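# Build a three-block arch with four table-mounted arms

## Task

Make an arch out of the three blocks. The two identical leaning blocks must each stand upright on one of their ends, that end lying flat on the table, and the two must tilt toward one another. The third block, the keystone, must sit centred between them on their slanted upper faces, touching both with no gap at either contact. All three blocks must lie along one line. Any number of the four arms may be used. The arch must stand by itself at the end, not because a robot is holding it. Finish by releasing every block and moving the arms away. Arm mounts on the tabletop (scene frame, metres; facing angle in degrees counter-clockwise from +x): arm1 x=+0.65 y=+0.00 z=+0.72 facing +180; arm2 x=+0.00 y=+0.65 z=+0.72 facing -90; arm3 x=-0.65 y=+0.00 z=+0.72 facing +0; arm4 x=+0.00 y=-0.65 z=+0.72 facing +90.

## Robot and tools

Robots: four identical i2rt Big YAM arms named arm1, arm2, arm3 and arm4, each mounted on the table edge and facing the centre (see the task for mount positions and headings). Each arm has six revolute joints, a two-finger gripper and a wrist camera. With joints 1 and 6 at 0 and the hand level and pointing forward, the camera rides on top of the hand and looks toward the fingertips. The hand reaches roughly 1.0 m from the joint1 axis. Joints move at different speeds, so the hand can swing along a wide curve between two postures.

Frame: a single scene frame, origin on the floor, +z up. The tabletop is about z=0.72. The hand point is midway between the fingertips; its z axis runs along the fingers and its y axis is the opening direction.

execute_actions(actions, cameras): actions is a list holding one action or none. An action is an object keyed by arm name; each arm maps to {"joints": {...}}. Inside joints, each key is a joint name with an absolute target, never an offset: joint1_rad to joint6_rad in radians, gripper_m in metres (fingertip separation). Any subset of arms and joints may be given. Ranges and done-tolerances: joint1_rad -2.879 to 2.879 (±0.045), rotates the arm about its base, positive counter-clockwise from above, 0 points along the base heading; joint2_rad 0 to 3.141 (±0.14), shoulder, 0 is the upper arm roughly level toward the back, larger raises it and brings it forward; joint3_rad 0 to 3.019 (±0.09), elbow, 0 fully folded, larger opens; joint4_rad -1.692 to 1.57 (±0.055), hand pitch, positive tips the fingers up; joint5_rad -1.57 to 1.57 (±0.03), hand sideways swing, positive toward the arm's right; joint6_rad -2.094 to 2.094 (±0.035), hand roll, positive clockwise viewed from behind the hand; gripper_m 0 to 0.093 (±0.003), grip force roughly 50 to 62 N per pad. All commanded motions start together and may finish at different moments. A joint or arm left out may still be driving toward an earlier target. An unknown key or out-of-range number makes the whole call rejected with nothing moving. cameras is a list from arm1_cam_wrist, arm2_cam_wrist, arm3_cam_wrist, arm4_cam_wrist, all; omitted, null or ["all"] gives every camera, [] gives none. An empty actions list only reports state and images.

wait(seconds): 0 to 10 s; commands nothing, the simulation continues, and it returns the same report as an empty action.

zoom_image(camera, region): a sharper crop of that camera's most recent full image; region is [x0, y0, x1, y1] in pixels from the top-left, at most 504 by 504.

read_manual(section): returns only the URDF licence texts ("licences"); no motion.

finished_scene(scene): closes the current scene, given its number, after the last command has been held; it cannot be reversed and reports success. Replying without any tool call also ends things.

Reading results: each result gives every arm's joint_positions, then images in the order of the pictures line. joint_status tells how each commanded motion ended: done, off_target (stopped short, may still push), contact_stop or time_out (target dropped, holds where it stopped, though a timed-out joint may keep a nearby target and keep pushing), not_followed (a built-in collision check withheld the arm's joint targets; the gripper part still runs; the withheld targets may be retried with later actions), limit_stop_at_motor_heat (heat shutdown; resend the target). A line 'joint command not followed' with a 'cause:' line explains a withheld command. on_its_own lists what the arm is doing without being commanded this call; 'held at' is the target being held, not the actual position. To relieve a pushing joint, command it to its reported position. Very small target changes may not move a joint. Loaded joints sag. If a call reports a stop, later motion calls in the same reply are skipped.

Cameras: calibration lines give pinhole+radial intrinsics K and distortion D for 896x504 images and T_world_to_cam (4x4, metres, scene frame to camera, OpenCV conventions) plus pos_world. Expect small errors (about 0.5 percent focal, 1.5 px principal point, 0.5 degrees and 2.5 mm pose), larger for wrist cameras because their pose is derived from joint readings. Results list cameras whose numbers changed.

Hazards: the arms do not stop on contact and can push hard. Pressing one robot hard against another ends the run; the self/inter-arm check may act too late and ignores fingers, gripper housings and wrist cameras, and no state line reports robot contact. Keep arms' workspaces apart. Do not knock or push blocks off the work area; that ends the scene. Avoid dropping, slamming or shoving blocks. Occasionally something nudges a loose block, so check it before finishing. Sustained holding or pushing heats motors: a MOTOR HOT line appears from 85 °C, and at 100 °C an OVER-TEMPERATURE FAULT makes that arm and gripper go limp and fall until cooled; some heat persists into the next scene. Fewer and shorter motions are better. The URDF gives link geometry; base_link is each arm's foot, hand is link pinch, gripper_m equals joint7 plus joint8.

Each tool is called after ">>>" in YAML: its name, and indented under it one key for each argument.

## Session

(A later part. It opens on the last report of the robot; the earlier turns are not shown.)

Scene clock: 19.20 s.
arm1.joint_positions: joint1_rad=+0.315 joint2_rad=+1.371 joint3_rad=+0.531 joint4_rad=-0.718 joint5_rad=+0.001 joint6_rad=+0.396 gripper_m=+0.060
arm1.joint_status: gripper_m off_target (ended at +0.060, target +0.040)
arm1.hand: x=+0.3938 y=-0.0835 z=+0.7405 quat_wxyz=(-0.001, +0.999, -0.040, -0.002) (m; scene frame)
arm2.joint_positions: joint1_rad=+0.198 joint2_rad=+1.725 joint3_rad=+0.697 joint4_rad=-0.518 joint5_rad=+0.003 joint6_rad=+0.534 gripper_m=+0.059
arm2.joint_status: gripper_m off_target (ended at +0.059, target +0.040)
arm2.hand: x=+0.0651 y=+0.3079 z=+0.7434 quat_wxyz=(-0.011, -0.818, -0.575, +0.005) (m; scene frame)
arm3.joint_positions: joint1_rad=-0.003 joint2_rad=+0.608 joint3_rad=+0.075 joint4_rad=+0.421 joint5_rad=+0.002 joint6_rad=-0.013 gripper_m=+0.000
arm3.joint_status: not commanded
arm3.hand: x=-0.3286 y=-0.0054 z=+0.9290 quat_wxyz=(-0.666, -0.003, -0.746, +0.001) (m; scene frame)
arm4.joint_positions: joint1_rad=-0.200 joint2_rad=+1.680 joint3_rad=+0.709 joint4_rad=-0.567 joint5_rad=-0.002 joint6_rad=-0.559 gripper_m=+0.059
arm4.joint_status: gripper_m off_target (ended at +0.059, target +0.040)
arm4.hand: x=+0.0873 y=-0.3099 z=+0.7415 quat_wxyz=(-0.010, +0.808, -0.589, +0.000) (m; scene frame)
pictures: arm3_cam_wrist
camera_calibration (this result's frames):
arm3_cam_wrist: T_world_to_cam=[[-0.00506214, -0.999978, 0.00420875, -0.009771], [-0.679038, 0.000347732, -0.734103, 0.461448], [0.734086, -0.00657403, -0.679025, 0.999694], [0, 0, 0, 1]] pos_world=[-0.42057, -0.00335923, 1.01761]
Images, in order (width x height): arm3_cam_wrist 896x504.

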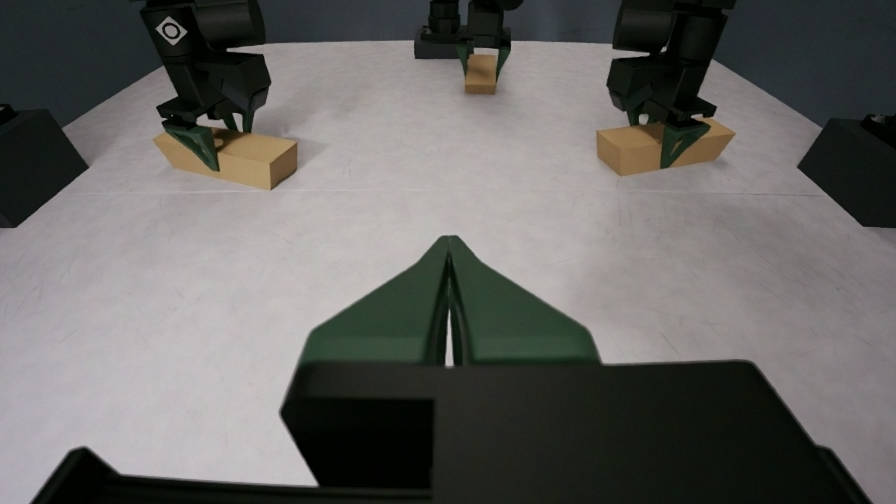

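>>> execute_actions:
  actions:
    - {"arm1":{"joints":{"joint2_rad":1.17,"joint3_rad":0.66,"joint4_rad":-1.0}},"arm2":{"joints":{"joint2_rad":1.63}},"arm4":{"joints":{"joint2_rad":1.59}}}
  cameras: []

>>> execute_actions:
  actions:
    - {"arm2":{"joints":{"joint6_rad":-1.2}},"arm4":{"joints":{"joint6_rad":1.2}}}
  cameras: []

>>> execute_actions:
  actions:
    - {"arm2":{"joints":{"joint2_rad":1.705}},"arm4":{"joints":{"joint2_rad":1.665}}}
  cameras: []

>>> execute_actions:
  actions:
    - {"arm2":{"joints":{"gripper_m":0.093}},"arm4":{"joints":{"gripper_m":0.093}}}
  cameras: []

>>> execute_actions:
  actions:
    - {"arm2":{"joints":{"joint2_rad":1.5}},"arm4":{"joints":{"joint2_rad":1.46}}}
  cameras: []

>>> execute_actions:
  actions:
    - {"arm2":{"joints":{"joint6_rad":1.95}},"arm4":{"joints":{"joint6_rad":-1.95}}}

Scene clock: 21.53 s.
arm1.joint_positions: joint1_rad=+0.315 joint2_rad=+1.164 joint3_rad=+0.626 joint4_rad=-0.982 joint5_rad=+0.001 joint6_rad=+0.396 gripper_m=+0.060
arm1.joint_status: all done
arm1.hand: x=+0.3899 y=-0.0849 z=+0.8195 quat_wxyz=(+0.006, +0.999, -0.040, -0.020) (m; scene frame)
arm2.joint_positions: joint1_rad=+0.198 joint2_rad=+1.647 joint3_rad=+0.697 joint4_rad=-0.518 joint5_rad=+0.003 joint6_rad=+0.534 gripper_m=+0.059
arm2.joint_status: all done
arm2.hand: x=+0.0678 y=+0.2929 z=+0.7696 quat_wxyz=(-0.047, -0.817, -0.574, +0.021) (m; scene frame)
arm3.joint_positions: joint1_rad=-0.003 joint2_rad=+0.608 joint3_rad=+0.075 joint4_rad=+0.421 joint5_rad=+0.002 joint6_rad=-0.013 gripper_m=+0.000
arm3.joint_status: not commanded
arm3.hand: x=-0.3286 y=-0.0054 z=+0.9290 quat_wxyz=(-0.666, -0.003, -0.746, +0.001) (m; scene frame)
arm4.joint_positions: joint1_rad=-0.200 joint2_rad=+1.616 joint3_rad=+0.703 joint4_rad=-0.566 joint5_rad=-0.002 joint6_rad=-0.559 gripper_m=+0.059
arm4.joint_status: all done
arm4.hand: x=+0.0894 y=-0.3008 z=+0.7617 quat_wxyz=(-0.038, +0.808, -0.588, -0.012) (m; scene frame)
pictures: none
No camera images: the call's "cameras" was empty. Leave "cameras" out to get every camera's image.

Scene clock: 23.77 s.
arm1.joint_positions: joint1_rad=+0.315 joint2_rad=+1.164 joint3_rad=+0.626 joint4_rad=-0.982 joint5_rad=+0.001 joint6_rad=+0.396 gripper_m=+0.060
arm1.joint_status: not commanded
arm1.hand: x=+0.3899 y=-0.0849 z=+0.8195 quat_wxyz=(+0.006, +0.999, -0.040, -0.020) (m; scene frame)
arm2.joint_positions: joint1_rad=+0.198 joint2_rad=+1.647 joint3_rad=+0.697 joint4_rad=-0.518 joint5_rad=+0.003 joint6_rad=-1.191 gripper_m=+0.059
arm2.joint_status: all done
arm2.hand: x=+0.0678 y=+0.2929 z=+0.7696 quat_wxyz=(-0.015, -0.095, -0.994, +0.049) (m; scene frame)
arm3.joint_positions: joint1_rad=-0.003 joint2_rad=+0.608 joint3_rad=+0.075 joint4_rad=+0.421 joint5_rad=+0.002 joint6_rad=-0.013 gripper_m=+0.000
arm3.joint_status: not commanded
arm3.hand: x=-0.3286 y=-0.0054 z=+0.9290 quat_wxyz=(-0.666, -0.003, -0.746, +0.001) (m; scene frame)
arm4.joint_positions: joint1_rad=-0.200 joint2_rad=+1.616 joint3_rad=+0.703 joint4_rad=-0.566 joint5_rad=-0.001 joint6_rad=+1.186 gripper_m=+0.059
arm4.joint_status: all done
arm4.hand: x=+0.0897 y=-0.3008 z=+0.7617 quat_wxyz=(-0.016, +0.068, -0.997, -0.036) (m; scene frame)
pictures: none
No camera images: the call's "cameras" was empty. Leave "cameras" out to get every camera's image.

Scene clock: 24.60 s.
arm1.joint_positions: joint1_rad=+0.315 joint2_rad=+1.164 joint3_rad=+0.626 joint4_rad=-0.982 joint5_rad=+0.001 joint6_rad=+0.396 gripper_m=+0.060
arm1.joint_status: not commanded
arm1.hand: x=+0.3899 y=-0.0849 z=+0.8195 quat_wxyz=(+0.006, +0.999, -0.040, -0.020) (m; scene frame)
arm2.joint_positions: joint1_rad=+0.198 joint2_rad=+1.722 joint3_rad=+0.697 joint4_rad=-0.517 joint5_rad=+0.003 joint6_rad=-1.191 gripper_m=+0.059
arm2.joint_status: all done
arm2.hand: x=+0.0652 y=+0.3070 z=+0.7446 quat_wxyz=(-0.004, -0.095, -0.995, +0.014) (m; scene frame)
arm3.joint_positions: joint1_rad=-0.003 joint2_rad=+0.608 joint3_rad=+0.075 joint4_rad=+0.421 joint5_rad=+0.002 joint6_rad=-0.013 gripper_m=+0.000
arm3.joint_status: not commanded
arm3.hand: x=-0.3286 y=-0.0054 z=+0.9290 quat_wxyz=(-0.666, -0.003, -0.746, +0.001) (m; scene frame)
arm4.joint_positions: joint1_rad=-0.200 joint2_rad=+1.668 joint3_rad=+0.703 joint4_rad=-0.565 joint5_rad=+0.000 joint6_rad=+1.187 gripper_m=+0.059
arm4.joint_status: all done
arm4.hand: x=+0.0876 y=-0.3100 z=+0.7445 quat_wxyz=(-0.008, +0.068, -0.998, -0.012) (m; scene frame)
pictures: none
No camera images: the call's "cameras" was empty. Leave "cameras" out to get every camera's image.

Scene clock: 25.20 s.
arm1.joint_positions: joint1_rad=+0.315 joint2_rad=+1.164 joint3_rad=+0.626 joint4_rad=-0.982 joint5_rad=+0.001 joint6_rad=+0.396 gripper_m=+0.060
arm1.joint_status: not commanded
arm1.hand: x=+0.3899 y=-0.0849 z=+0.8195 quat_wxyz=(+0.006, +0.999, -0.040, -0.020) (m; scene frame)
arm2.joint_positions: joint1_rad=+0.198 joint2_rad=+1.720 joint3_rad=+0.697 joint4_rad=-0.517 joint5_rad=+0.003 joint6_rad=-1.192 gripper_m=+0.093
arm2.joint_status: all done
arm2.hand: x=+0.0653 y=+0.3064 z=+0.7451 quat_wxyz=(-0.005, -0.095, -0.995, +0.015) (m; scene frame)
arm3.joint_positions: joint1_rad=-0.003 joint2_rad=+0.608 joint3_rad=+0.075 joint4_rad=+0.421 joint5_rad=+0.002 joint6_rad=-0.013 gripper_m=+0.000
arm3.joint_status: not commanded
arm3.hand: x=-0.3286 y=-0.0054 z=+0.9290 quat_wxyz=(-0.666, -0.003, -0.746, +0.001) (m; scene frame)
arm4.joint_positions: joint1_rad=-0.200 joint2_rad=+1.668 joint3_rad=+0.703 joint4_rad=-0.565 joint5_rad=+0.000 joint6_rad=+1.187 gripper_m=+0.093
arm4.joint_status: all done
arm4.hand: x=+0.0876 y=-0.3100 z=+0.7445 quat_wxyz=(-0.008, +0.068, -0.998, -0.012) (m; scene frame)
pictures: none
No camera images: the call's "cameras" was empty. Leave "cameras" out to get every camera's image.

Scene clock: 26.37 s.
arm1.joint_positions: joint1_rad=+0.315 joint2_rad=+1.164 joint3_rad=+0.626 joint4_rad=-0.982 joint5_rad=+0.001 joint6_rad=+0.396 gripper_m=+0.060
arm1.joint_status: not commanded
arm1.hand: x=+0.3899 y=-0.0849 z=+0.8195 quat_wxyz=(+0.006, +0.999, -0.040, -0.020) (m; scene frame)
arm2.joint_positions: joint1_rad=+0.198 joint2_rad=+1.488 joint3_rad=+0.698 joint4_rad=-0.517 joint5_rad=+0.003 joint6_rad=-1.192 gripper_m=+0.093
arm2.joint_status: all done
arm2.hand: x=+0.0725 y=+0.2676 z=+0.8269 quat_wxyz=(-0.037, -0.094, -0.987, +0.126) (m; scene frame)
arm3.joint_positions: joint1_rad=-0.003 joint2_rad=+0.608 joint3_rad=+0.075 joint4_rad=+0.421 joint5_rad=+0.002 joint6_rad=-0.013 gripper_m=+0.000
arm3.joint_status: not commanded
arm3.hand: x=-0.3286 y=-0.0054 z=+0.9290 quat_wxyz=(-0.666, -0.003, -0.746, +0.001) (m; scene frame)
arm4.joint_positions: joint1_rad=-0.200 joint2_rad=+1.456 joint3_rad=+0.703 joint4_rad=-0.566 joint5_rad=+0.000 joint6_rad=+1.188 gripper_m=+0.093
arm4.joint_status: all done
arm4.hand: x=+0.0952 y=-0.2777 z=+0.8178 quat_wxyz=(-0.041, +0.068, -0.991, -0.112) (m; scene frame)
pictures: none
No camera images: the call's "cameras" was empty. Leave "cameras" out to get every camera's image.

Scene clock: 29.13 s.
arm1.joint_positions: joint1_rad=+0.315 joint2_rad=+1.164 joint3_rad=+0.626 joint4_rad=-0.982 joint5_rad=+0.001 joint6_rad=+0.396 gripper_m=+0.060
arm1.joint_status: not commanded
arm1.hand: x=+0.3899 y=-0.0849 z=+0.8195 quat_wxyz=(+0.006, +0.999, -0.040, -0.020) (m; scene frame)
arm2.joint_positions: joint1_rad=+0.198 joint2_rad=+1.488 joint3_rad=+0.698 joint4_rad=-0.517 joint5_rad=+0.003 joint6_rad=+1.941 gripper_m=+0.093
arm2.joint_status: all done
arm2.hand: x=+0.0725 y=+0.2676 z=+0.8269 quat_wxyz=(-0.126, -0.987, +0.090, -0.037) (m; scene frame)
arm3.joint_positions: joint1_rad=-0.003 joint2_rad=+0.608 joint3_rad=+0.075 joint4_rad=+0.421 joint5_rad=+0.002 joint6_rad=-0.013 gripper_m=+0.000
arm3.joint_status: not commanded
arm3.hand: x=-0.3286 y=-0.0054 z=+0.9290 quat_wxyz=(-0.666, -0.003, -0.746, +0.001) (m; scene frame)
arm4.joint_positions: joint1_rad=-0.200 joint2_rad=+1.456 joint3_rad=+0.703 joint4_rad=-0.566 joint5_rad=+0.000 joint6_rad=-1.937 gripper_m=+0.093
arm4.joint_status: all done
arm4.hand: x=+0.0952 y=-0.2777 z=+0.8178 quat_wxyz=(-0.112, +0.991, +0.059, +0.040) (m; scene frame)
pictures: arm1_cam_wrist, arm2_cam_wrist, arm3_cam_wrist, arm4_cam_wrist
camera_calibration (this result's frames):
arm1_cam_wrist: T_world_to_cam=[[0.0818862, 0.996555, -0.0131481, 0.0654719], [0.829935, -0.060879, 0.554528, -0.778883], [0.551817, -0.0563202, -0.832061, 0.58579], [0, 0, 0, 1]] pos_world=[0.317812, -0.0796721, 0.920186]
arm2_cam_wrist: T_world_to_cam=[[0.182005, 0.951446, -0.248244, -0.0590378], [0.757513, 0.0252945, 0.65233, -0.599965], [0.626936, -0.306776, -0.716128, 0.754015], [0, 0, 0, 1]] pos_world=[-0.00749267, 0.30266, 0.916691]
arm3_cam_wrist: T_world_to_cam=[[-0.00506214, -0.999978, 0.00420875, -0.009771], [-0.679038, 0.000347732, -0.734103, 0.461448], [0.734086, -0.00657403, -0.679025, 0.999694], [0, 0, 0, 1]] pos_world=[-0.42057, -0.00335923, 1.01761]
arm4_cam_wrist: T_world_to_cam=[[-0.130599, 0.967635, 0.215932, 0.103393], [0.755093, -0.0440603, 0.654136, -0.615154], [0.642479, 0.248478, -0.7249, 0.728896], [0, 0, 0, 1]] pos_world=[0.00970079, -0.308265, 0.908445]
Images, in order (width x height): arm1_cam_wrist 896x504, arm2_cam_wrist 896x504, arm3_cam_wrist 896x504, arm4_cam_wrist 896x504.

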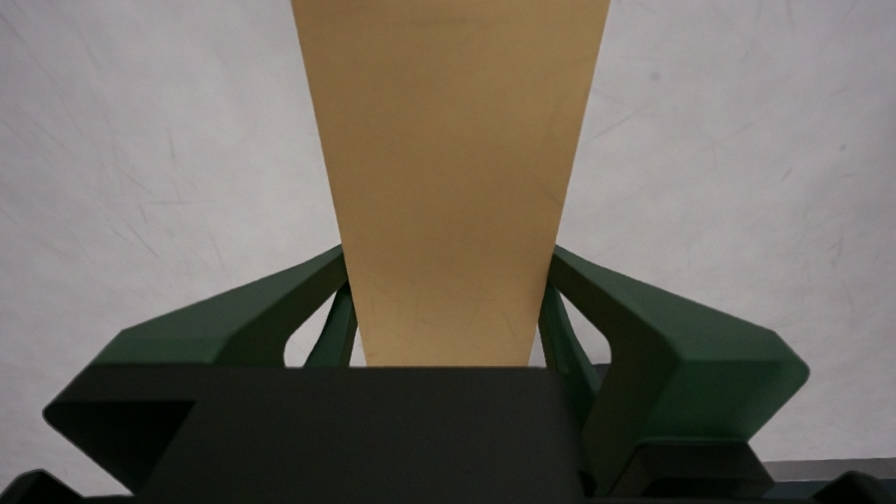

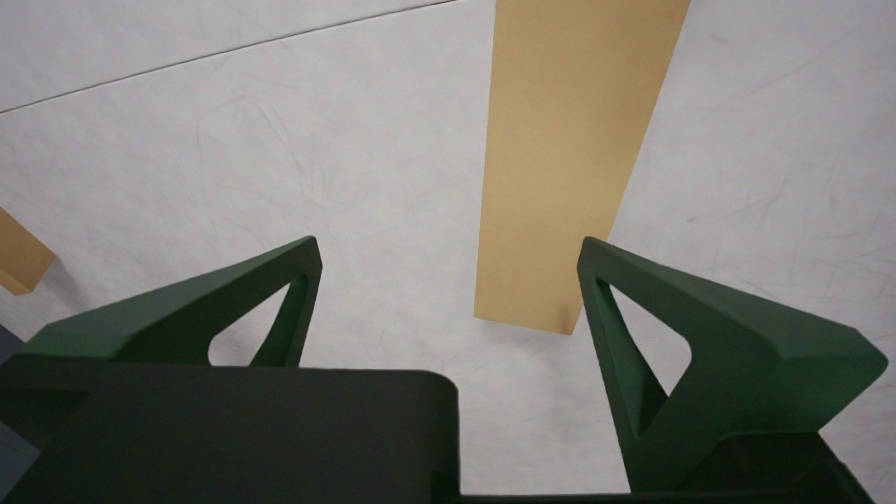

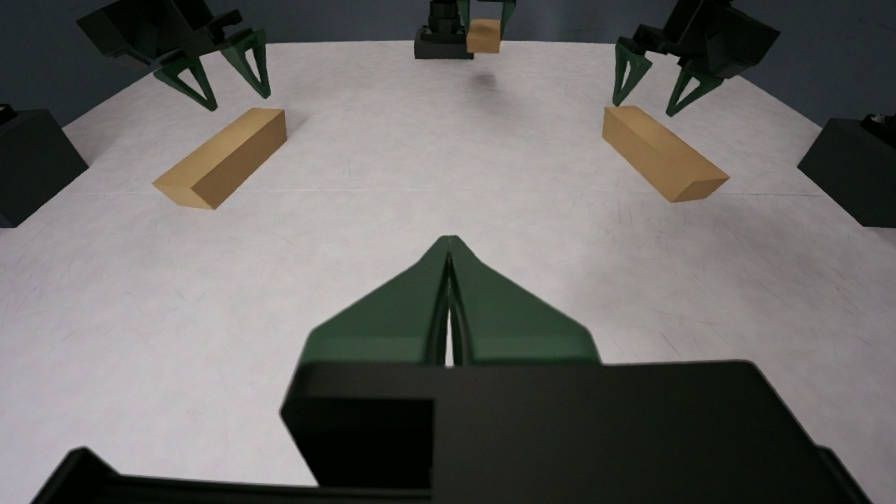

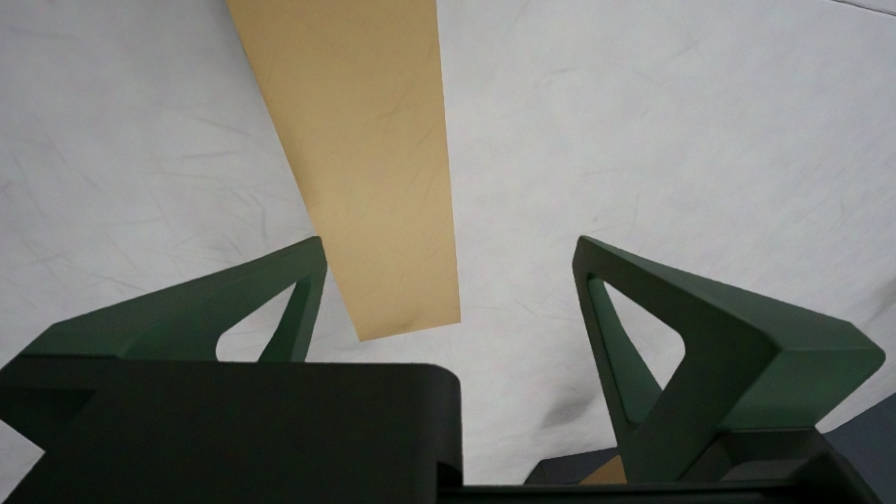

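>>> execute_actions:
  actions:
    - {"arm2":{"joints":{"joint4_rad":-0.64}},"arm4":{"joints":{"joint4_rad":-0.68}}}
  cameras: []

>>> execute_actions:
  actions:
    - {"arm2":{"joints":{"joint2_rad":1.57}},"arm4":{"joints":{"joint2_rad":1.52}}}
  cameras: ["arm2_cam_wrist","arm4_cam_wrist"]

Scene clock: 31.37 s.
arm1.joint_positions: joint1_rad=+0.315 joint2_rad=+1.164 joint3_rad=+0.626 joint4_rad=-0.982 joint5_rad=+0.001 joint6_rad=+0.396 gripper_m=+0.060
arm1.joint_status: not commanded
arm1.hand: x=+0.3899 y=-0.0849 z=+0.8195 quat_wxyz=(+0.006, +0.999, -0.040, -0.020) (m; scene frame)
arm2.joint_positions: joint1_rad=+0.198 joint2_rad=+1.488 joint3_rad=+0.698 joint4_rad=-0.632 joint5_rad=+0.003 joint6_rad=+1.941 gripper_m=+0.093
arm2.joint_status: all done
arm2.hand: x=+0.0673 y=+0.2949 z=+0.8211 quat_wxyz=(-0.071, -0.993, +0.091, -0.021) (m; scene frame)
arm3.joint_positions: joint1_rad=-0.003 joint2_rad=+0.608 joint3_rad=+0.075 joint4_rad=+0.421 joint5_rad=+0.002 joint6_rad=-0.013 gripper_m=+0.000
arm3.joint_status: not commanded
arm3.hand: x=-0.3286 y=-0.0054 z=+0.9290 quat_wxyz=(-0.666, -0.003, -0.746, +0.001) (m; scene frame)
arm4.joint_positions: joint1_rad=-0.200 joint2_rad=+1.456 joint3_rad=+0.703 joint4_rad=-0.673 joint5_rad=+0.000 joint6_rad=-1.937 gripper_m=+0.093
arm4.joint_status: all done
arm4.hand: x=+0.0889 y=-0.3029 z=+0.8130 quat_wxyz=(-0.061, +0.996, +0.059, +0.024) (m; scene frame)
pictures: none
No camera images: the call's "cameras" was empty. Leave "cameras" out to get every camera's image.

Scene clock: 32.07 s.
arm1.joint_positions: joint1_rad=+0.315 joint2_rad=+1.164 joint3_rad=+0.626 joint4_rad=-0.982 joint5_rad=+0.001 joint6_rad=+0.396 gripper_m=+0.060
arm1.joint_status: not commanded
arm1.hand: x=+0.3899 y=-0.0849 z=+0.8195 quat_wxyz=(+0.006, +0.999, -0.040, -0.020) (m; scene frame)
arm2.joint_positions: joint1_rad=+0.198 joint2_rad=+1.570 joint3_rad=+0.698 joint4_rad=-0.634 joint5_rad=+0.003 joint6_rad=+1.941 gripper_m=+0.093
arm2.joint_status: all done
arm2.hand: x=+0.0651 y=+0.3069 z=+0.7936 quat_wxyz=(-0.031, -0.995, +0.091, -0.010) (m; scene frame)
arm3.joint_positions: joint1_rad=-0.003 joint2_rad=+0.608 joint3_rad=+0.075 joint4_rad=+0.421 joint5_rad=+0.002 joint6_rad=-0.013 gripper_m=+0.000
arm3.joint_status: not commanded
arm3.hand: x=-0.3286 y=-0.0054 z=+0.9290 quat_wxyz=(-0.666, -0.003, -0.746, +0.001) (m; scene frame)
arm4.joint_positions: joint1_rad=-0.200 joint2_rad=+1.510 joint3_rad=+0.703 joint4_rad=-0.673 joint5_rad=+0.000 joint6_rad=-1.937 gripper_m=+0.093
arm4.joint_status: all done
arm4.hand: x=+0.0873 y=-0.3100 z=+0.7951 quat_wxyz=(-0.035, +0.997, +0.059, +0.016) (m; scene frame)
pictures: arm2_cam_wrist, arm4_cam_wrist
camera_calibration (this result's frames):
arm2_cam_wrist: T_world_to_cam=[[0.175692, 0.98226, -0.0655571, -0.257416], [0.781249, -0.0985997, 0.616383, -0.508617], [0.598985, -0.15951, -0.784713, 0.75788], [0, 0, 0, 1]] pos_world=[-0.0113766, 0.323589, 0.891346]
arm4_cam_wrist: T_world_to_cam=[[-0.124334, 0.989941, 0.0675087, 0.262836], [0.780373, 0.0555383, 0.622842, -0.542133], [0.612828, 0.130122, -0.779429, 0.734781], [0, 0, 0, 1]] pos_world=[0.00545168, -0.325694, 0.89263]
Images, in order (width x height): arm2_cam_wrist 896x504, arm4_cam_wrist 896x504.

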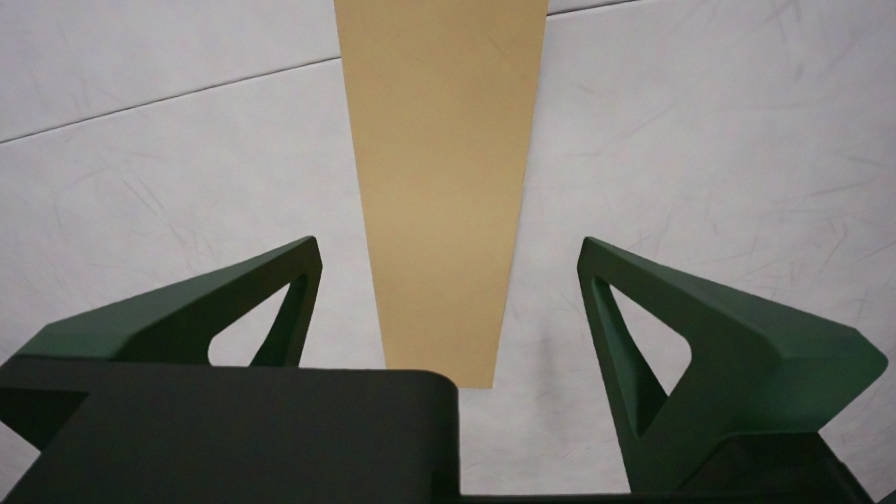

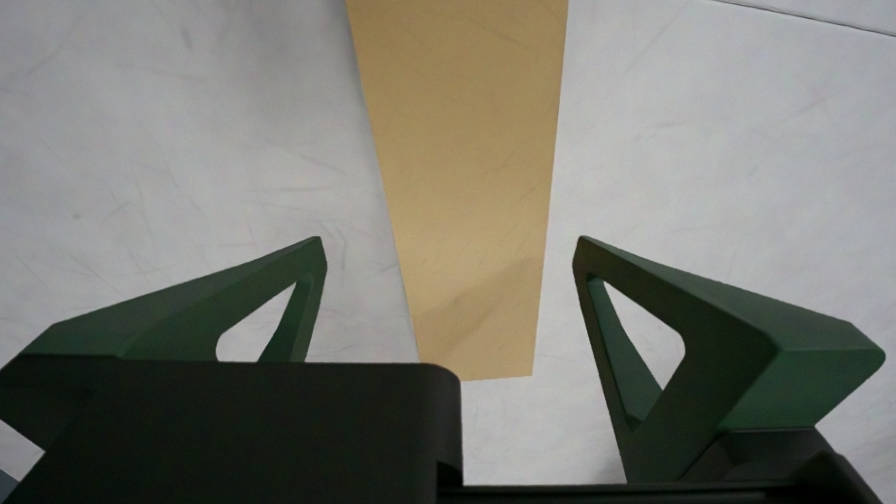

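>>> execute_actions:
  actions:
    - {"arm2":{"joints":{"joint2_rad":1.71,"joint4_rad":-0.5}},"arm4":{"joints":{"joint2_rad":1.665,"joint4_rad":-0.55}}}
  cameras: []

>>> execute_actions:
  actions:
    - {"arm2":{"joints":{"gripper_m":0.04}},"arm4":{"joints":{"gripper_m":0.04}}}
  cameras: []

>>> execute_actions:
  actions:
    - {"arm2":{"joints":{"joint2_rad":1.55}},"arm4":{"joints":{"joint2_rad":1.5}}}
  cameras: []

>>> execute_actions:
  actions:
    - {"arm2":{"joints":{"joint6_rad":-0.01,"joint1_rad":0.011}},"arm4":{"joints":{"joint6_rad":0.01,"joint1_rad":0.04}}}
  cameras: ["arm2_cam_wrist","arm3_cam_wrist","arm4_cam_wrist"]

Scene clock: 34.23 s.
arm1.joint_positions: joint1_rad=+0.315 joint2_rad=+1.164 joint3_rad=+0.626 joint4_rad=-0.982 joint5_rad=+0.001 joint6_rad=+0.396 gripper_m=+0.060
arm1.joint_status: not commanded
arm1.hand: x=+0.3899 y=-0.0849 z=+0.8195 quat_wxyz=(+0.006, +0.999, -0.040, -0.020) (m; scene frame)
arm2.joint_positions: joint1_rad=+0.198 joint2_rad=+1.717 joint3_rad=+0.698 joint4_rad=-0.510 joint5_rad=+0.003 joint6_rad=+1.941 gripper_m=+0.093
arm2.joint_status: all done
arm2.hand: x=+0.0660 y=+0.3031 z=+0.7467 quat_wxyz=(-0.020, -0.996, +0.091, -0.006) (m; scene frame)
arm3.joint_positions: joint1_rad=-0.003 joint2_rad=+0.608 joint3_rad=+0.075 joint4_rad=+0.421 joint5_rad=+0.002 joint6_rad=-0.013 gripper_m=+0.000
arm3.joint_status: not commanded
arm3.hand: x=-0.3286 y=-0.0054 z=+0.9290 quat_wxyz=(-0.666, -0.003, -0.746, +0.001) (m; scene frame)
arm4.joint_positions: joint1_rad=-0.200 joint2_rad=+1.664 joint3_rad=+0.703 joint4_rad=-0.558 joint5_rad=+0.000 joint6_rad=-1.937 gripper_m=+0.093
arm4.joint_status: all done
arm4.hand: x=+0.0883 y=-0.3076 z=+0.7458 quat_wxyz=(-0.017, +0.998, +0.059, +0.010) (m; scene frame)
pictures: none
No camera images: the call's "cameras" was empty. Leave "cameras" out to get every camera's image.

Scene clock: 34.83 s.
arm1.joint_positions: joint1_rad=+0.315 joint2_rad=+1.164 joint3_rad=+0.626 joint4_rad=-0.982 joint5_rad=+0.001 joint6_rad=+0.396 gripper_m=+0.060
arm1.joint_status: not commanded
arm1.hand: x=+0.3899 y=-0.0849 z=+0.8195 quat_wxyz=(+0.006, +0.999, -0.040, -0.020) (m; scene frame)
arm2.joint_positions: joint1_rad=+0.198 joint2_rad=+1.717 joint3_rad=+0.699 joint4_rad=-0.508 joint5_rad=+0.003 joint6_rad=+1.943 gripper_m=+0.059
arm2.joint_status: gripper_m off_target (ended at +0.059, target +0.040)
arm2.hand: x=+0.0662 y=+0.3025 z=+0.7468 quat_wxyz=(-0.021, -0.996, +0.091, -0.007) (m; scene frame)
arm3.joint_positions: joint1_rad=-0.003 joint2_rad=+0.608 joint3_rad=+0.075 joint4_rad=+0.421 joint5_rad=+0.002 joint6_rad=-0.013 gripper_m=+0.000
arm3.joint_status: not commanded
arm3.hand: x=-0.3286 y=-0.0054 z=+0.9290 quat_wxyz=(-0.666, -0.003, -0.746, +0.001) (m; scene frame)
arm4.joint_positions: joint1_rad=-0.200 joint2_rad=+1.664 joint3_rad=+0.703 joint4_rad=-0.552 joint5_rad=+0.000 joint6_rad=-1.940 gripper_m=+0.059
arm4.joint_status: gripper_m off_target (ended at +0.059, target +0.040)
arm4.hand: x=+0.0887 y=-0.3063 z=+0.7458 quat_wxyz=(-0.020, +0.998, +0.060, +0.011) (m; scene frame)
pictures: none
No camera images: the call's "cameras" was empty. Leave "cameras" out to get every camera's image.

Scene clock: 36.00 s.
arm1.joint_positions: joint1_rad=+0.315 joint2_rad=+1.164 joint3_rad=+0.626 joint4_rad=-0.982 joint5_rad=+0.001 joint6_rad=+0.396 gripper_m=+0.060
arm1.joint_status: not commanded
arm1.hand: x=+0.3899 y=-0.0849 z=+0.8195 quat_wxyz=(+0.006, +0.999, -0.040, -0.020) (m; scene frame)
arm2.joint_positions: joint1_rad=+0.198 joint2_rad=+1.557 joint3_rad=+0.699 joint4_rad=-0.508 joint5_rad=+0.003 joint6_rad=+1.943 gripper_m=+0.059
arm2.joint_status: all done
arm2.hand: x=+0.0714 y=+0.2744 z=+0.8025 quat_wxyz=(-0.098, -0.991, +0.091, -0.029) (m; scene frame)
arm3.joint_positions: joint1_rad=-0.003 joint2_rad=+0.608 joint3_rad=+0.075 joint4_rad=+0.421 joint5_rad=+0.002 joint6_rad=-0.013 gripper_m=+0.000
arm3.joint_status: not commanded
arm3.hand: x=-0.3286 y=-0.0054 z=+0.9290 quat_wxyz=(-0.666, -0.003, -0.746, +0.001) (m; scene frame)
arm4.joint_positions: joint1_rad=-0.200 joint2_rad=+1.514 joint3_rad=+0.699 joint4_rad=-0.552 joint5_rad=+0.001 joint6_rad=-1.940 gripper_m=+0.059
arm4.joint_status: all done
arm4.hand: x=+0.0939 y=-0.2842 z=+0.7965 quat_wxyz=(-0.089, +0.994, +0.061, +0.033) (m; scene frame)
pictures: none
No camera images: the call's "cameras" was empty. Leave "cameras" out to get every camera's image.

Scene clock: 38.33 s.
arm1.joint_positions: joint1_rad=+0.315 joint2_rad=+1.164 joint3_rad=+0.626 joint4_rad=-0.982 joint5_rad=+0.001 joint6_rad=+0.396 gripper_m=+0.060
arm1.joint_status: not commanded
arm1.hand: x=+0.3899 y=-0.0849 z=+0.8195 quat_wxyz=(+0.006, +0.999, -0.040, -0.020) (m; scene frame)
arm2.joint_positions: joint1_rad=+0.004 joint2_rad=+1.557 joint3_rad=+0.699 joint4_rad=-0.508 joint5_rad=+0.001 joint6_rad=-0.001 gripper_m=+0.060
arm2.joint_status: all done
arm2.hand: x=-0.0025 y=+0.2678 z=+0.8022 quat_wxyz=(-0.073, -0.705, -0.702, +0.071) (m; scene frame)
arm3.joint_positions: joint1_rad=-0.003 joint2_rad=+0.608 joint3_rad=+0.075 joint4_rad=+0.421 joint5_rad=+0.002 joint6_rad=-0.013 gripper_m=+0.000
arm3.joint_status: not commanded
arm3.hand: x=-0.3286 y=-0.0054 z=+0.9290 quat_wxyz=(-0.666, -0.003, -0.746, +0.001) (m; scene frame)
arm4.joint_positions: joint1_rad=+0.046 joint2_rad=+1.514 joint3_rad=+0.699 joint4_rad=-0.552 joint5_rad=+0.001 joint6_rad=-0.003 gripper_m=+0.059
arm4.joint_status: all done
arm4.hand: x=+0.0016 y=-0.2725 z=+0.7959 quat_wxyz=(-0.069, +0.704, -0.703, -0.064) (m; scene frame)
pictures: arm2_cam_wrist, arm3_cam_wrist, arm4_cam_wrist
camera_calibration (this result's frames):
arm2_cam_wrist: T_world_to_cam=[[-0.999971, -0.002401, -0.00725026, 0.00744829], [-0.00524608, 0.905849, 0.423568, -0.581236], [0.00555065, 0.423594, -0.905835, 0.738468], [0, 0, 0, 1]] pos_world=[0.000299881, 0.21372, 0.915177]
arm3_cam_wrist: T_world_to_cam=[[-0.00506214, -0.999978, 0.00420875, -0.009771], [-0.679038, 0.000347732, -0.734103, 0.461448], [0.734086, -0.00657403, -0.679025, 0.999694], [0, 0, 0, 1]] pos_world=[-0.42057, -0.00335923, 1.01761]
arm4_cam_wrist: T_world_to_cam=[[0.999961, 0.00563629, 0.00676603, -0.00667947], [0.00214091, -0.900885, 0.434053, -0.586942], [0.00854186, -0.434022, -0.900862, 0.726896], [0, 0, 0, 1]] pos_world=[0.00172676, -0.21324, 0.909642]
Images, in order (width x height): arm2_cam_wrist 896x504, arm3_cam_wrist 896x504, arm4_cam_wrist 896x504.

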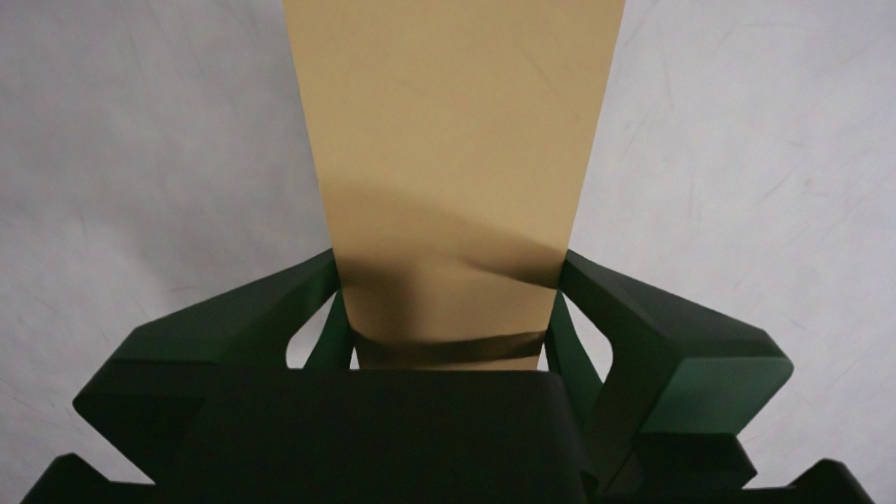

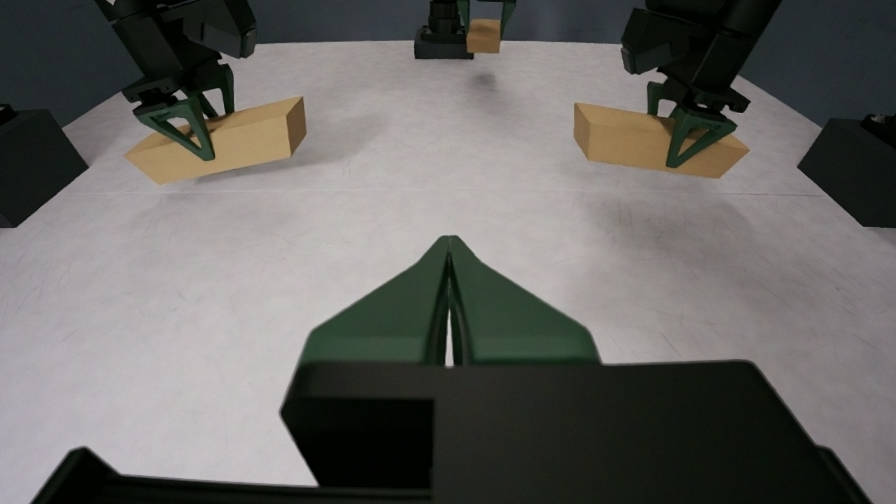

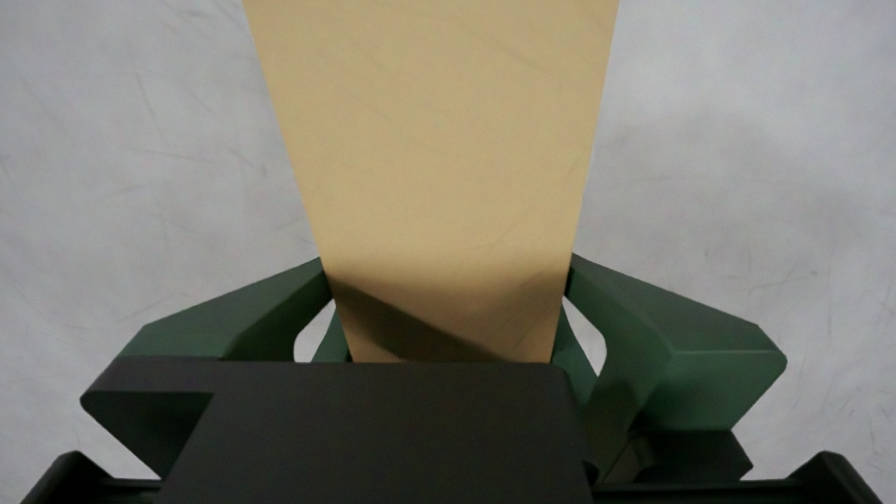

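>>> execute_actions:
  actions:
    - {"arm2":{"joints":{"joint2_rad":1.25,"joint3_rad":0.56}},"arm4":{"joints":{"joint2_rad":1.22,"joint3_rad":0.575}}}
  cameras: []

>>> execute_actions:
  actions:
    - {"arm2":{"joints":{"joint2_rad":1.5,"joint4_rad":0.75}},"arm4":{"joints":{"joint2_rad":1.47,"joint4_rad":0.7}}}
  cameras: []

>>> execute_actions:
  actions:
    - {"arm2":{"joints":{"joint2_rad":1.87,"joint4_rad":1.09}},"arm4":{"joints":{"joint2_rad":1.82,"joint4_rad":1.02}}}
  cameras: ["arm3_cam_wrist"]

Scene clock: 41.37 s.
arm1.joint_positions: joint1_rad=+0.315 joint2_rad=+1.164 joint3_rad=+0.626 joint4_rad=-0.982 joint5_rad=+0.001 joint6_rad=+0.396 gripper_m=+0.060
arm1.joint_status: not commanded
arm1.hand: x=+0.3899 y=-0.0849 z=+0.8195 quat_wxyz=(+0.006, +0.999, -0.040, -0.020) (m; scene frame)
arm2.joint_positions: joint1_rad=+0.004 joint2_rad=+1.260 joint3_rad=+0.540 joint4_rad=-0.510 joint5_rad=+0.001 joint6_rad=-0.002 gripper_m=+0.060
arm2.joint_status: all done
arm2.hand: x=-0.0025 y=+0.3120 z=+0.8501 quat_wxyz=(-0.121, -0.698, -0.695, +0.119) (m; scene frame)
arm3.joint_positions: joint1_rad=-0.003 joint2_rad=+0.608 joint3_rad=+0.075 joint4_rad=+0.421 joint5_rad=+0.002 joint6_rad=-0.013 gripper_m=+0.000
arm3.joint_status: not commanded
arm3.hand: x=-0.3286 y=-0.0054 z=+0.9290 quat_wxyz=(-0.666, -0.003, -0.746, +0.001) (m; scene frame)
arm4.joint_positions: joint1_rad=+0.046 joint2_rad=+1.232 joint3_rad=+0.555 joint4_rad=-0.558 joint5_rad=+0.001 joint6_rad=-0.003 gripper_m=+0.059
arm4.joint_status: all done
arm4.hand: x=+0.0013 y=-0.3127 z=+0.8415 quat_wxyz=(-0.115, +0.698, -0.698, -0.110) (m; scene frame)
pictures: none
No camera images: the call's "cameras" was empty. Leave "cameras" out to get every camera's image.

Scene clock: 43.00 s.
arm1.joint_positions: joint1_rad=+0.315 joint2_rad=+1.164 joint3_rad=+0.626 joint4_rad=-0.982 joint5_rad=+0.001 joint6_rad=+0.396 gripper_m=+0.060
arm1.joint_status: not commanded
arm1.hand: x=+0.3899 y=-0.0849 z=+0.8195 quat_wxyz=(+0.006, +0.999, -0.040, -0.020) (m; scene frame)
arm2.joint_positions: joint1_rad=+0.004 joint2_rad=+1.534 joint3_rad=+0.540 joint4_rad=+0.705 joint5_rad=+0.001 joint6_rad=-0.002 gripper_m=+0.060
arm2.joint_status: all done
arm2.hand: x=-0.0038 y=+0.1321 z=+0.9427 quat_wxyz=(-0.422, -0.569, -0.565, +0.423) (m; scene frame)
arm3.joint_positions: joint1_rad=-0.003 joint2_rad=+0.608 joint3_rad=+0.075 joint4_rad=+0.421 joint5_rad=+0.002 joint6_rad=-0.013 gripper_m=+0.000
arm3.joint_status: not commanded
arm3.hand: x=-0.3286 y=-0.0054 z=+0.9290 quat_wxyz=(-0.666, -0.003, -0.746, +0.001) (m; scene frame)
arm4.joint_positions: joint1_rad=+0.046 joint2_rad=+1.492 joint3_rad=+0.555 joint4_rad=+0.660 joint5_rad=+0.001 joint6_rad=-0.003 gripper_m=+0.059
arm4.joint_status: all done
arm4.hand: x=+0.0012 y=-0.1273 z=+0.9383 quat_wxyz=(-0.425, +0.568, -0.566, -0.419) (m; scene frame)
pictures: none
No camera images: the call's "cameras" was empty. Leave "cameras" out to get every camera's image.

Scene clock: 44.17 s.
arm1.joint_positions: joint1_rad=+0.315 joint2_rad=+1.164 joint3_rad=+0.626 joint4_rad=-0.982 joint5_rad=+0.001 joint6_rad=+0.396 gripper_m=+0.060
arm1.joint_status: not commanded
arm1.hand: x=+0.3899 y=-0.0849 z=+0.8195 quat_wxyz=(+0.006, +0.999, -0.040, -0.020) (m; scene frame)
arm2.joint_positions: joint1_rad=+0.004 joint2_rad=+1.910 joint3_rad=+0.540 joint4_rad=+1.046 joint5_rad=+0.001 joint6_rad=-0.002 gripper_m=+0.060
arm2.joint_status: all done
arm2.hand: x=-0.0034 y=+0.1308 z=+0.8340 quat_wxyz=(-0.412, -0.576, -0.572, +0.413) (m; scene frame)
arm3.joint_positions: joint1_rad=-0.003 joint2_rad=+0.608 joint3_rad=+0.075 joint4_rad=+0.421 joint5_rad=+0.002 joint6_rad=-0.013 gripper_m=+0.000
arm3.joint_status: not commanded
arm3.hand: x=-0.3286 y=-0.0054 z=+0.9290 quat_wxyz=(-0.666, -0.003, -0.746, +0.001) (m; scene frame)
arm4.joint_positions: joint1_rad=+0.046 joint2_rad=+1.845 joint3_rad=+0.555 joint4_rad=+0.981 joint5_rad=+0.001 joint6_rad=-0.003 gripper_m=+0.059
arm4.joint_status: all done
arm4.hand: x=+0.0018 y=-0.1215 z=+0.8346 quat_wxyz=(-0.416, +0.575, -0.573, -0.410) (m; scene frame)
pictures: arm3_cam_wrist
camera_calibration (this result's frames):
arm3_cam_wrist: T_world_to_cam=[[-0.00506214, -0.999978, 0.00420875, -0.009771], [-0.679038, 0.000347732, -0.734103, 0.461448], [0.734086, -0.00657403, -0.679025, 0.999694], [0, 0, 0, 1]] pos_world=[-0.42057, -0.00335923, 1.01761]
Images, in order (width x height): arm3_cam_wrist 896x504.

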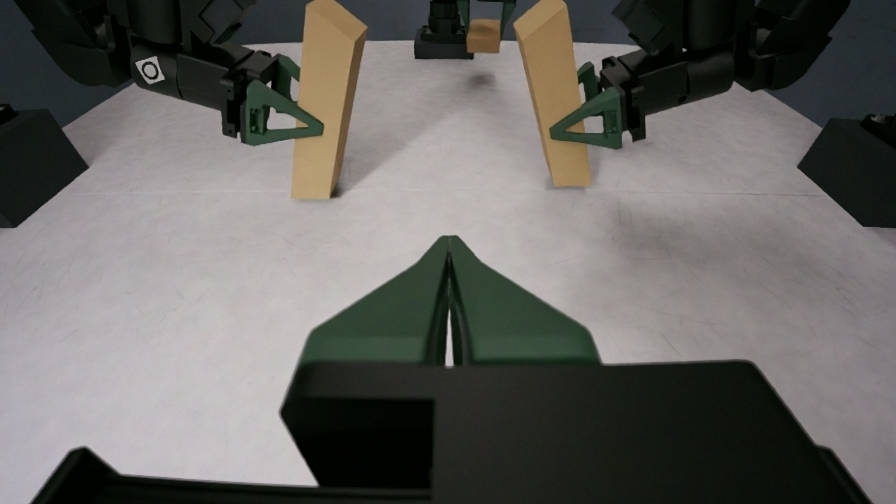

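>>> zoom_image:
  camera: "arm3_cam_wrist"
  region: [270,0,630,240]

Region (270, 0, 630, 240) of arm3_cam_wrist's 896x504 image, scaled by 1.400, with more detail than that image has.

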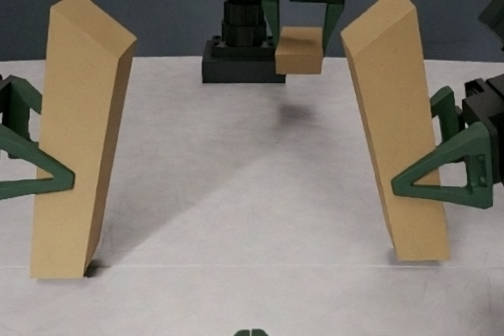

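>>> execute_actions:
  actions:
    - {"arm1":{"joints":{"joint2_rad":1.3,"joint3_rad":2.17,"joint4_rad":-1.6}}}
  cameras: []

>>> execute_actions:
  actions:
    - {"arm1":{"joints":{"joint1_rad":0.015,"joint6_rad":-1.55,"joint2_rad":1.6}}}
  cameras: []

>>> execute_actions:
  actions:
    - {"arm1":{"joints":{"joint2_rad":1.9}}}
  cameras: ["arm3_cam_wrist","arm1_cam_wrist"]

Scene clock: 47.97 s.
arm1.joint_positions: joint1_rad=+0.315 joint2_rad=+1.299 joint3_rad=+2.123 joint4_rad=-1.586 joint5_rad=+0.001 joint6_rad=+0.396 gripper_m=+0.060
arm1.joint_status: all done
arm1.hand: x=+0.2443 y=-0.1332 z=+1.3782 quat_wxyz=(+0.134, +0.920, -0.037, -0.365) (m; scene frame)
arm2.joint_positions: joint1_rad=+0.004 joint2_rad=+1.910 joint3_rad=+0.540 joint4_rad=+1.046 joint5_rad=+0.001 joint6_rad=-0.002 gripper_m=+0.060
arm2.joint_status: not commanded
arm2.hand: x=-0.0034 y=+0.1308 z=+0.8340 quat_wxyz=(-0.412, -0.576, -0.572, +0.413) (m; scene frame)
arm3.joint_positions: joint1_rad=-0.003 joint2_rad=+0.608 joint3_rad=+0.075 joint4_rad=+0.421 joint5_rad=+0.002 joint6_rad=-0.013 gripper_m=+0.000
arm3.joint_status: not commanded
arm3.hand: x=-0.3286 y=-0.0054 z=+0.9290 quat_wxyz=(-0.666, -0.003, -0.746, +0.001) (m; scene frame)
arm4.joint_positions: joint1_rad=+0.046 joint2_rad=+1.845 joint3_rad=+0.555 joint4_rad=+0.981 joint5_rad=+0.001 joint6_rad=-0.003 gripper_m=+0.059
arm4.joint_status: not commanded
arm4.hand: x=+0.0018 y=-0.1215 z=+0.8346 quat_wxyz=(-0.416, +0.575, -0.573, -0.410) (m; scene frame)
pictures: none
No camera images: the call's "cameras" was empty. Leave "cameras" out to get every camera's image.

Scene clock: 50.30 s.
arm1.joint_positions: joint1_rad=+0.008 joint2_rad=+1.603 joint3_rad=+2.138 joint4_rad=-1.588 joint5_rad=+0.001 joint6_rad=-1.532 gripper_m=+0.060
arm1.joint_status: all done
arm1.hand: x=+0.0955 y=-0.0058 z=+1.2415 quat_wxyz=(-0.176, +0.694, +0.674, -0.181) (m; scene frame)
arm2.joint_positions: joint1_rad=+0.004 joint2_rad=+1.910 joint3_rad=+0.540 joint4_rad=+1.046 joint5_rad=+0.001 joint6_rad=-0.002 gripper_m=+0.060
arm2.joint_status: not commanded
arm2.hand: x=-0.0034 y=+0.1308 z=+0.8340 quat_wxyz=(-0.412, -0.576, -0.572, +0.413) (m; scene frame)
arm3.joint_positions: joint1_rad=-0.003 joint2_rad=+0.608 joint3_rad=+0.075 joint4_rad=+0.421 joint5_rad=+0.002 joint6_rad=-0.013 gripper_m=+0.000
arm3.joint_status: not commanded
arm3.hand: x=-0.3286 y=-0.0054 z=+0.9290 quat_wxyz=(-0.666, -0.003, -0.746, +0.001) (m; scene frame)
arm4.joint_positions: joint1_rad=+0.046 joint2_rad=+1.845 joint3_rad=+0.555 joint4_rad=+0.981 joint5_rad=+0.001 joint6_rad=-0.003 gripper_m=+0.059
arm4.joint_status: not commanded
arm4.hand: x=+0.0018 y=-0.1215 z=+0.8346 quat_wxyz=(-0.416, +0.575, -0.573, -0.410) (m; scene frame)
pictures: none
No camera images: the call's "cameras" was empty. Leave "cameras" out to get every camera's image.

Scene clock: 51.83 s.
arm1.joint_positions: joint1_rad=+0.008 joint2_rad=+1.908 joint3_rad=+2.140 joint4_rad=-1.588 joint5_rad=+0.001 joint6_rad=-1.534 gripper_m=+0.060
arm1.joint_status: all done
arm1.hand: x=+0.0138 y=-0.0057 z=+1.0655 quat_wxyz=(-0.073, +0.713, +0.693, -0.073) (m; scene frame)
arm2.joint_positions: joint1_rad=+0.004 joint2_rad=+1.910 joint3_rad=+0.540 joint4_rad=+1.046 joint5_rad=+0.001 joint6_rad=-0.002 gripper_m=+0.060
arm2.joint_status: not commanded
arm2.hand: x=-0.0034 y=+0.1308 z=+0.8340 quat_wxyz=(-0.412, -0.576, -0.572, +0.413) (m; scene frame)
arm3.joint_positions: joint1_rad=-0.003 joint2_rad=+0.608 joint3_rad=+0.075 joint4_rad=+0.421 joint5_rad=+0.002 joint6_rad=-0.013 gripper_m=+0.000
arm3.joint_status: not commanded
arm3.hand: x=-0.3286 y=-0.0054 z=+0.9290 quat_wxyz=(-0.666, -0.003, -0.746, +0.001) (m; scene frame)
arm4.joint_positions: joint1_rad=+0.046 joint2_rad=+1.845 joint3_rad=+0.555 joint4_rad=+0.981 joint5_rad=+0.001 joint6_rad=-0.003 gripper_m=+0.059
arm4.joint_status: not commanded
arm4.hand: x=+0.0018 y=-0.1215 z=+0.8346 quat_wxyz=(-0.416, +0.575, -0.573, -0.410) (m; scene frame)
pictures: arm1_cam_wrist, arm3_cam_wrist
camera_calibration (this result's frames):
arm1_cam_wrist: T_world_to_cam=[[-0.978203, 0.0302608, 0.205435, -0.203181], [0.145117, 0.807258, 0.57208, -0.602667], [-0.148528, 0.589422, -0.794054, 0.975361], [0, 0, 0, 1]] pos_world=[0.0335728, -0.0822436, 1.161]
arm3_cam_wrist: T_world_to_cam=[[-0.00506214, -0.999978, 0.00420875, -0.009771], [-0.679038, 0.000347732, -0.734103, 0.461448], [0.734086, -0.00657403, -0.679025, 0.999694], [0, 0, 0, 1]] pos_world=[-0.42057, -0.00335923, 1.01761]
Images, in order (width x height): arm1_cam_wrist 896x504, arm3_cam_wrist 896x504.

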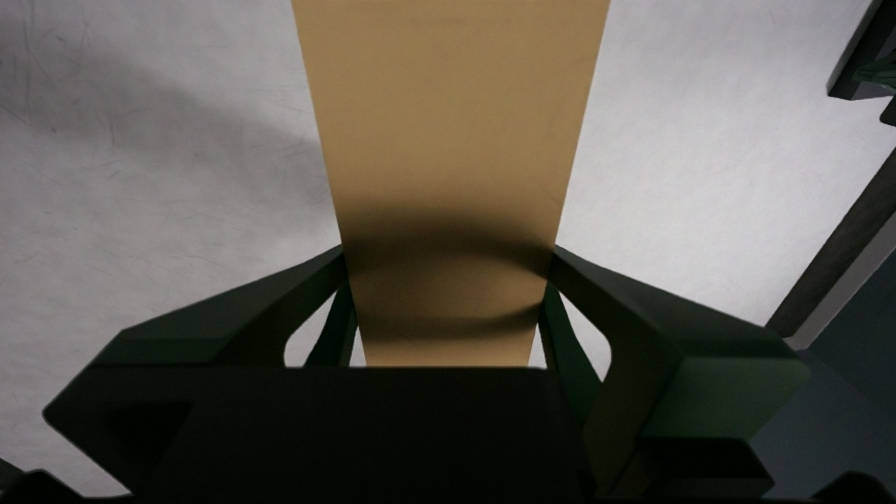

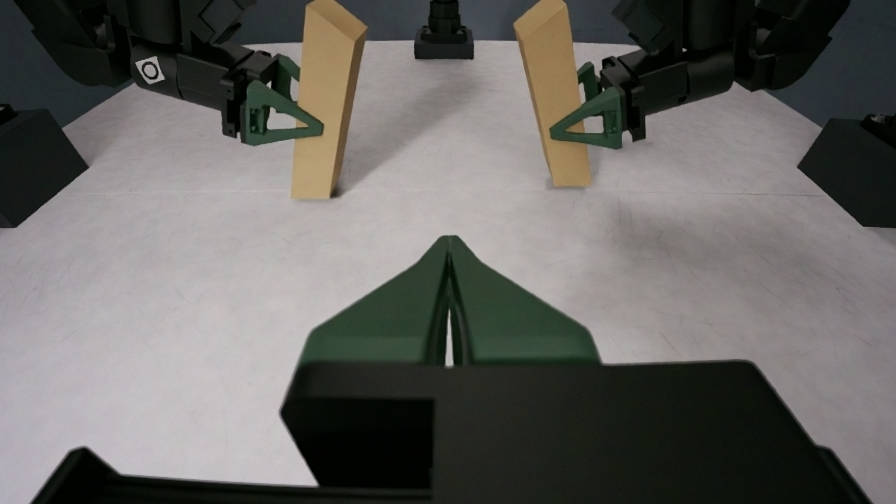

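>>> execute_actions:
  actions:
    - {"arm1":{"joints":{"joint2_rad":2.0,"joint3_rad":2.17}},"arm4":{"joints":{"joint2_rad":1.87}},"arm3":{"joints":{"joint4_rad":0.62}}}
  cameras: ["arm3_cam_wrist"]

Scene clock: 53.53 s.
arm1.joint_positions: joint1_rad=+0.008 joint2_rad=+2.019 joint3_rad=+2.140 joint4_rad=-1.588 joint5_rad=+0.001 joint6_rad=-1.534 gripper_m=+0.060
arm1.joint_status: all done
arm1.hand: x=-0.0020 y=-0.0055 z=+0.9963 quat_wxyz=(-0.035, +0.716, +0.696, -0.033) (m; scene frame)
arm2.joint_positions: joint1_rad=+0.004 joint2_rad=+1.910 joint3_rad=+0.540 joint4_rad=+1.046 joint5_rad=+0.001 joint6_rad=-0.002 gripper_m=+0.060
arm2.joint_status: not commanded
arm2.hand: x=-0.0034 y=+0.1308 z=+0.8340 quat_wxyz=(-0.412, -0.576, -0.572, +0.413) (m; scene frame)
arm3.joint_positions: joint1_rad=-0.003 joint2_rad=+0.608 joint3_rad=+0.075 joint4_rad=+0.591 joint5_rad=+0.002 joint6_rad=-0.013 gripper_m=+0.000
arm3.joint_status: all done
arm3.hand: x=-0.3274 y=-0.0061 z=+0.9708 quat_wxyz=(-0.727, -0.004, -0.687, +0.002) (m; scene frame)
arm4.joint_positions: joint1_rad=+0.046 joint2_rad=+1.876 joint3_rad=+0.555 joint4_rad=+0.984 joint5_rad=+0.001 joint6_rad=-0.003 gripper_m=+0.059
arm4.joint_status: all done
arm4.hand: x=+0.0019 y=-0.1247 z=+0.8196 quat_wxyz=(-0.408, +0.581, -0.579, -0.402) (m; scene frame)
pictures: arm3_cam_wrist
camera_calibration (this result's frames):
arm3_cam_wrist: T_world_to_cam=[[-0.00841558, -0.999957, 0.00401949, -0.011511], [-0.544634, 0.00121242, -0.838673, 0.638524], [0.838632, -0.00924707, -0.54462, 0.930955], [0, 0, 0, 1]] pos_world=[-0.433064, -0.00367604, 1.04258]
Images, in order (width x height): arm3_cam_wrist 896x504.

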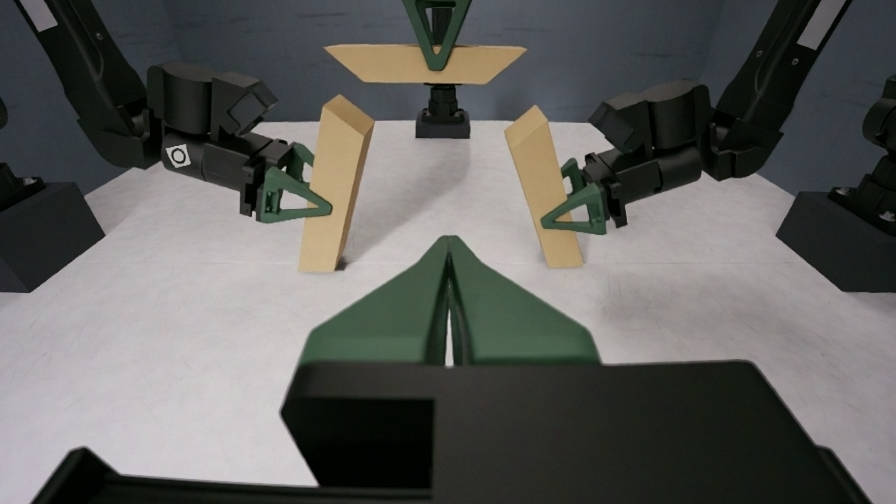

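>>> zoom_image:
  camera: "arm3_cam_wrist"
  region: [280,30,620,290]

Region (280, 30, 620, 290) of arm3_cam_wrist's 896x504 image, scaled by 1.482, with more detail than that image has; it fills the top 385 rows of this view, and the rest is white.

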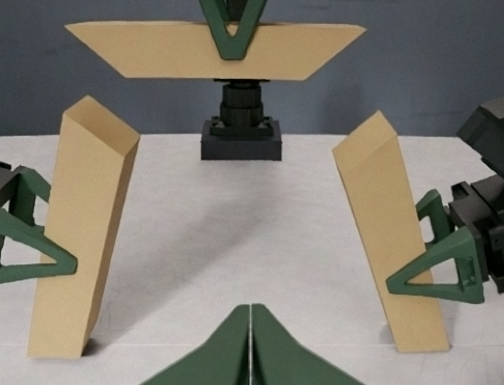

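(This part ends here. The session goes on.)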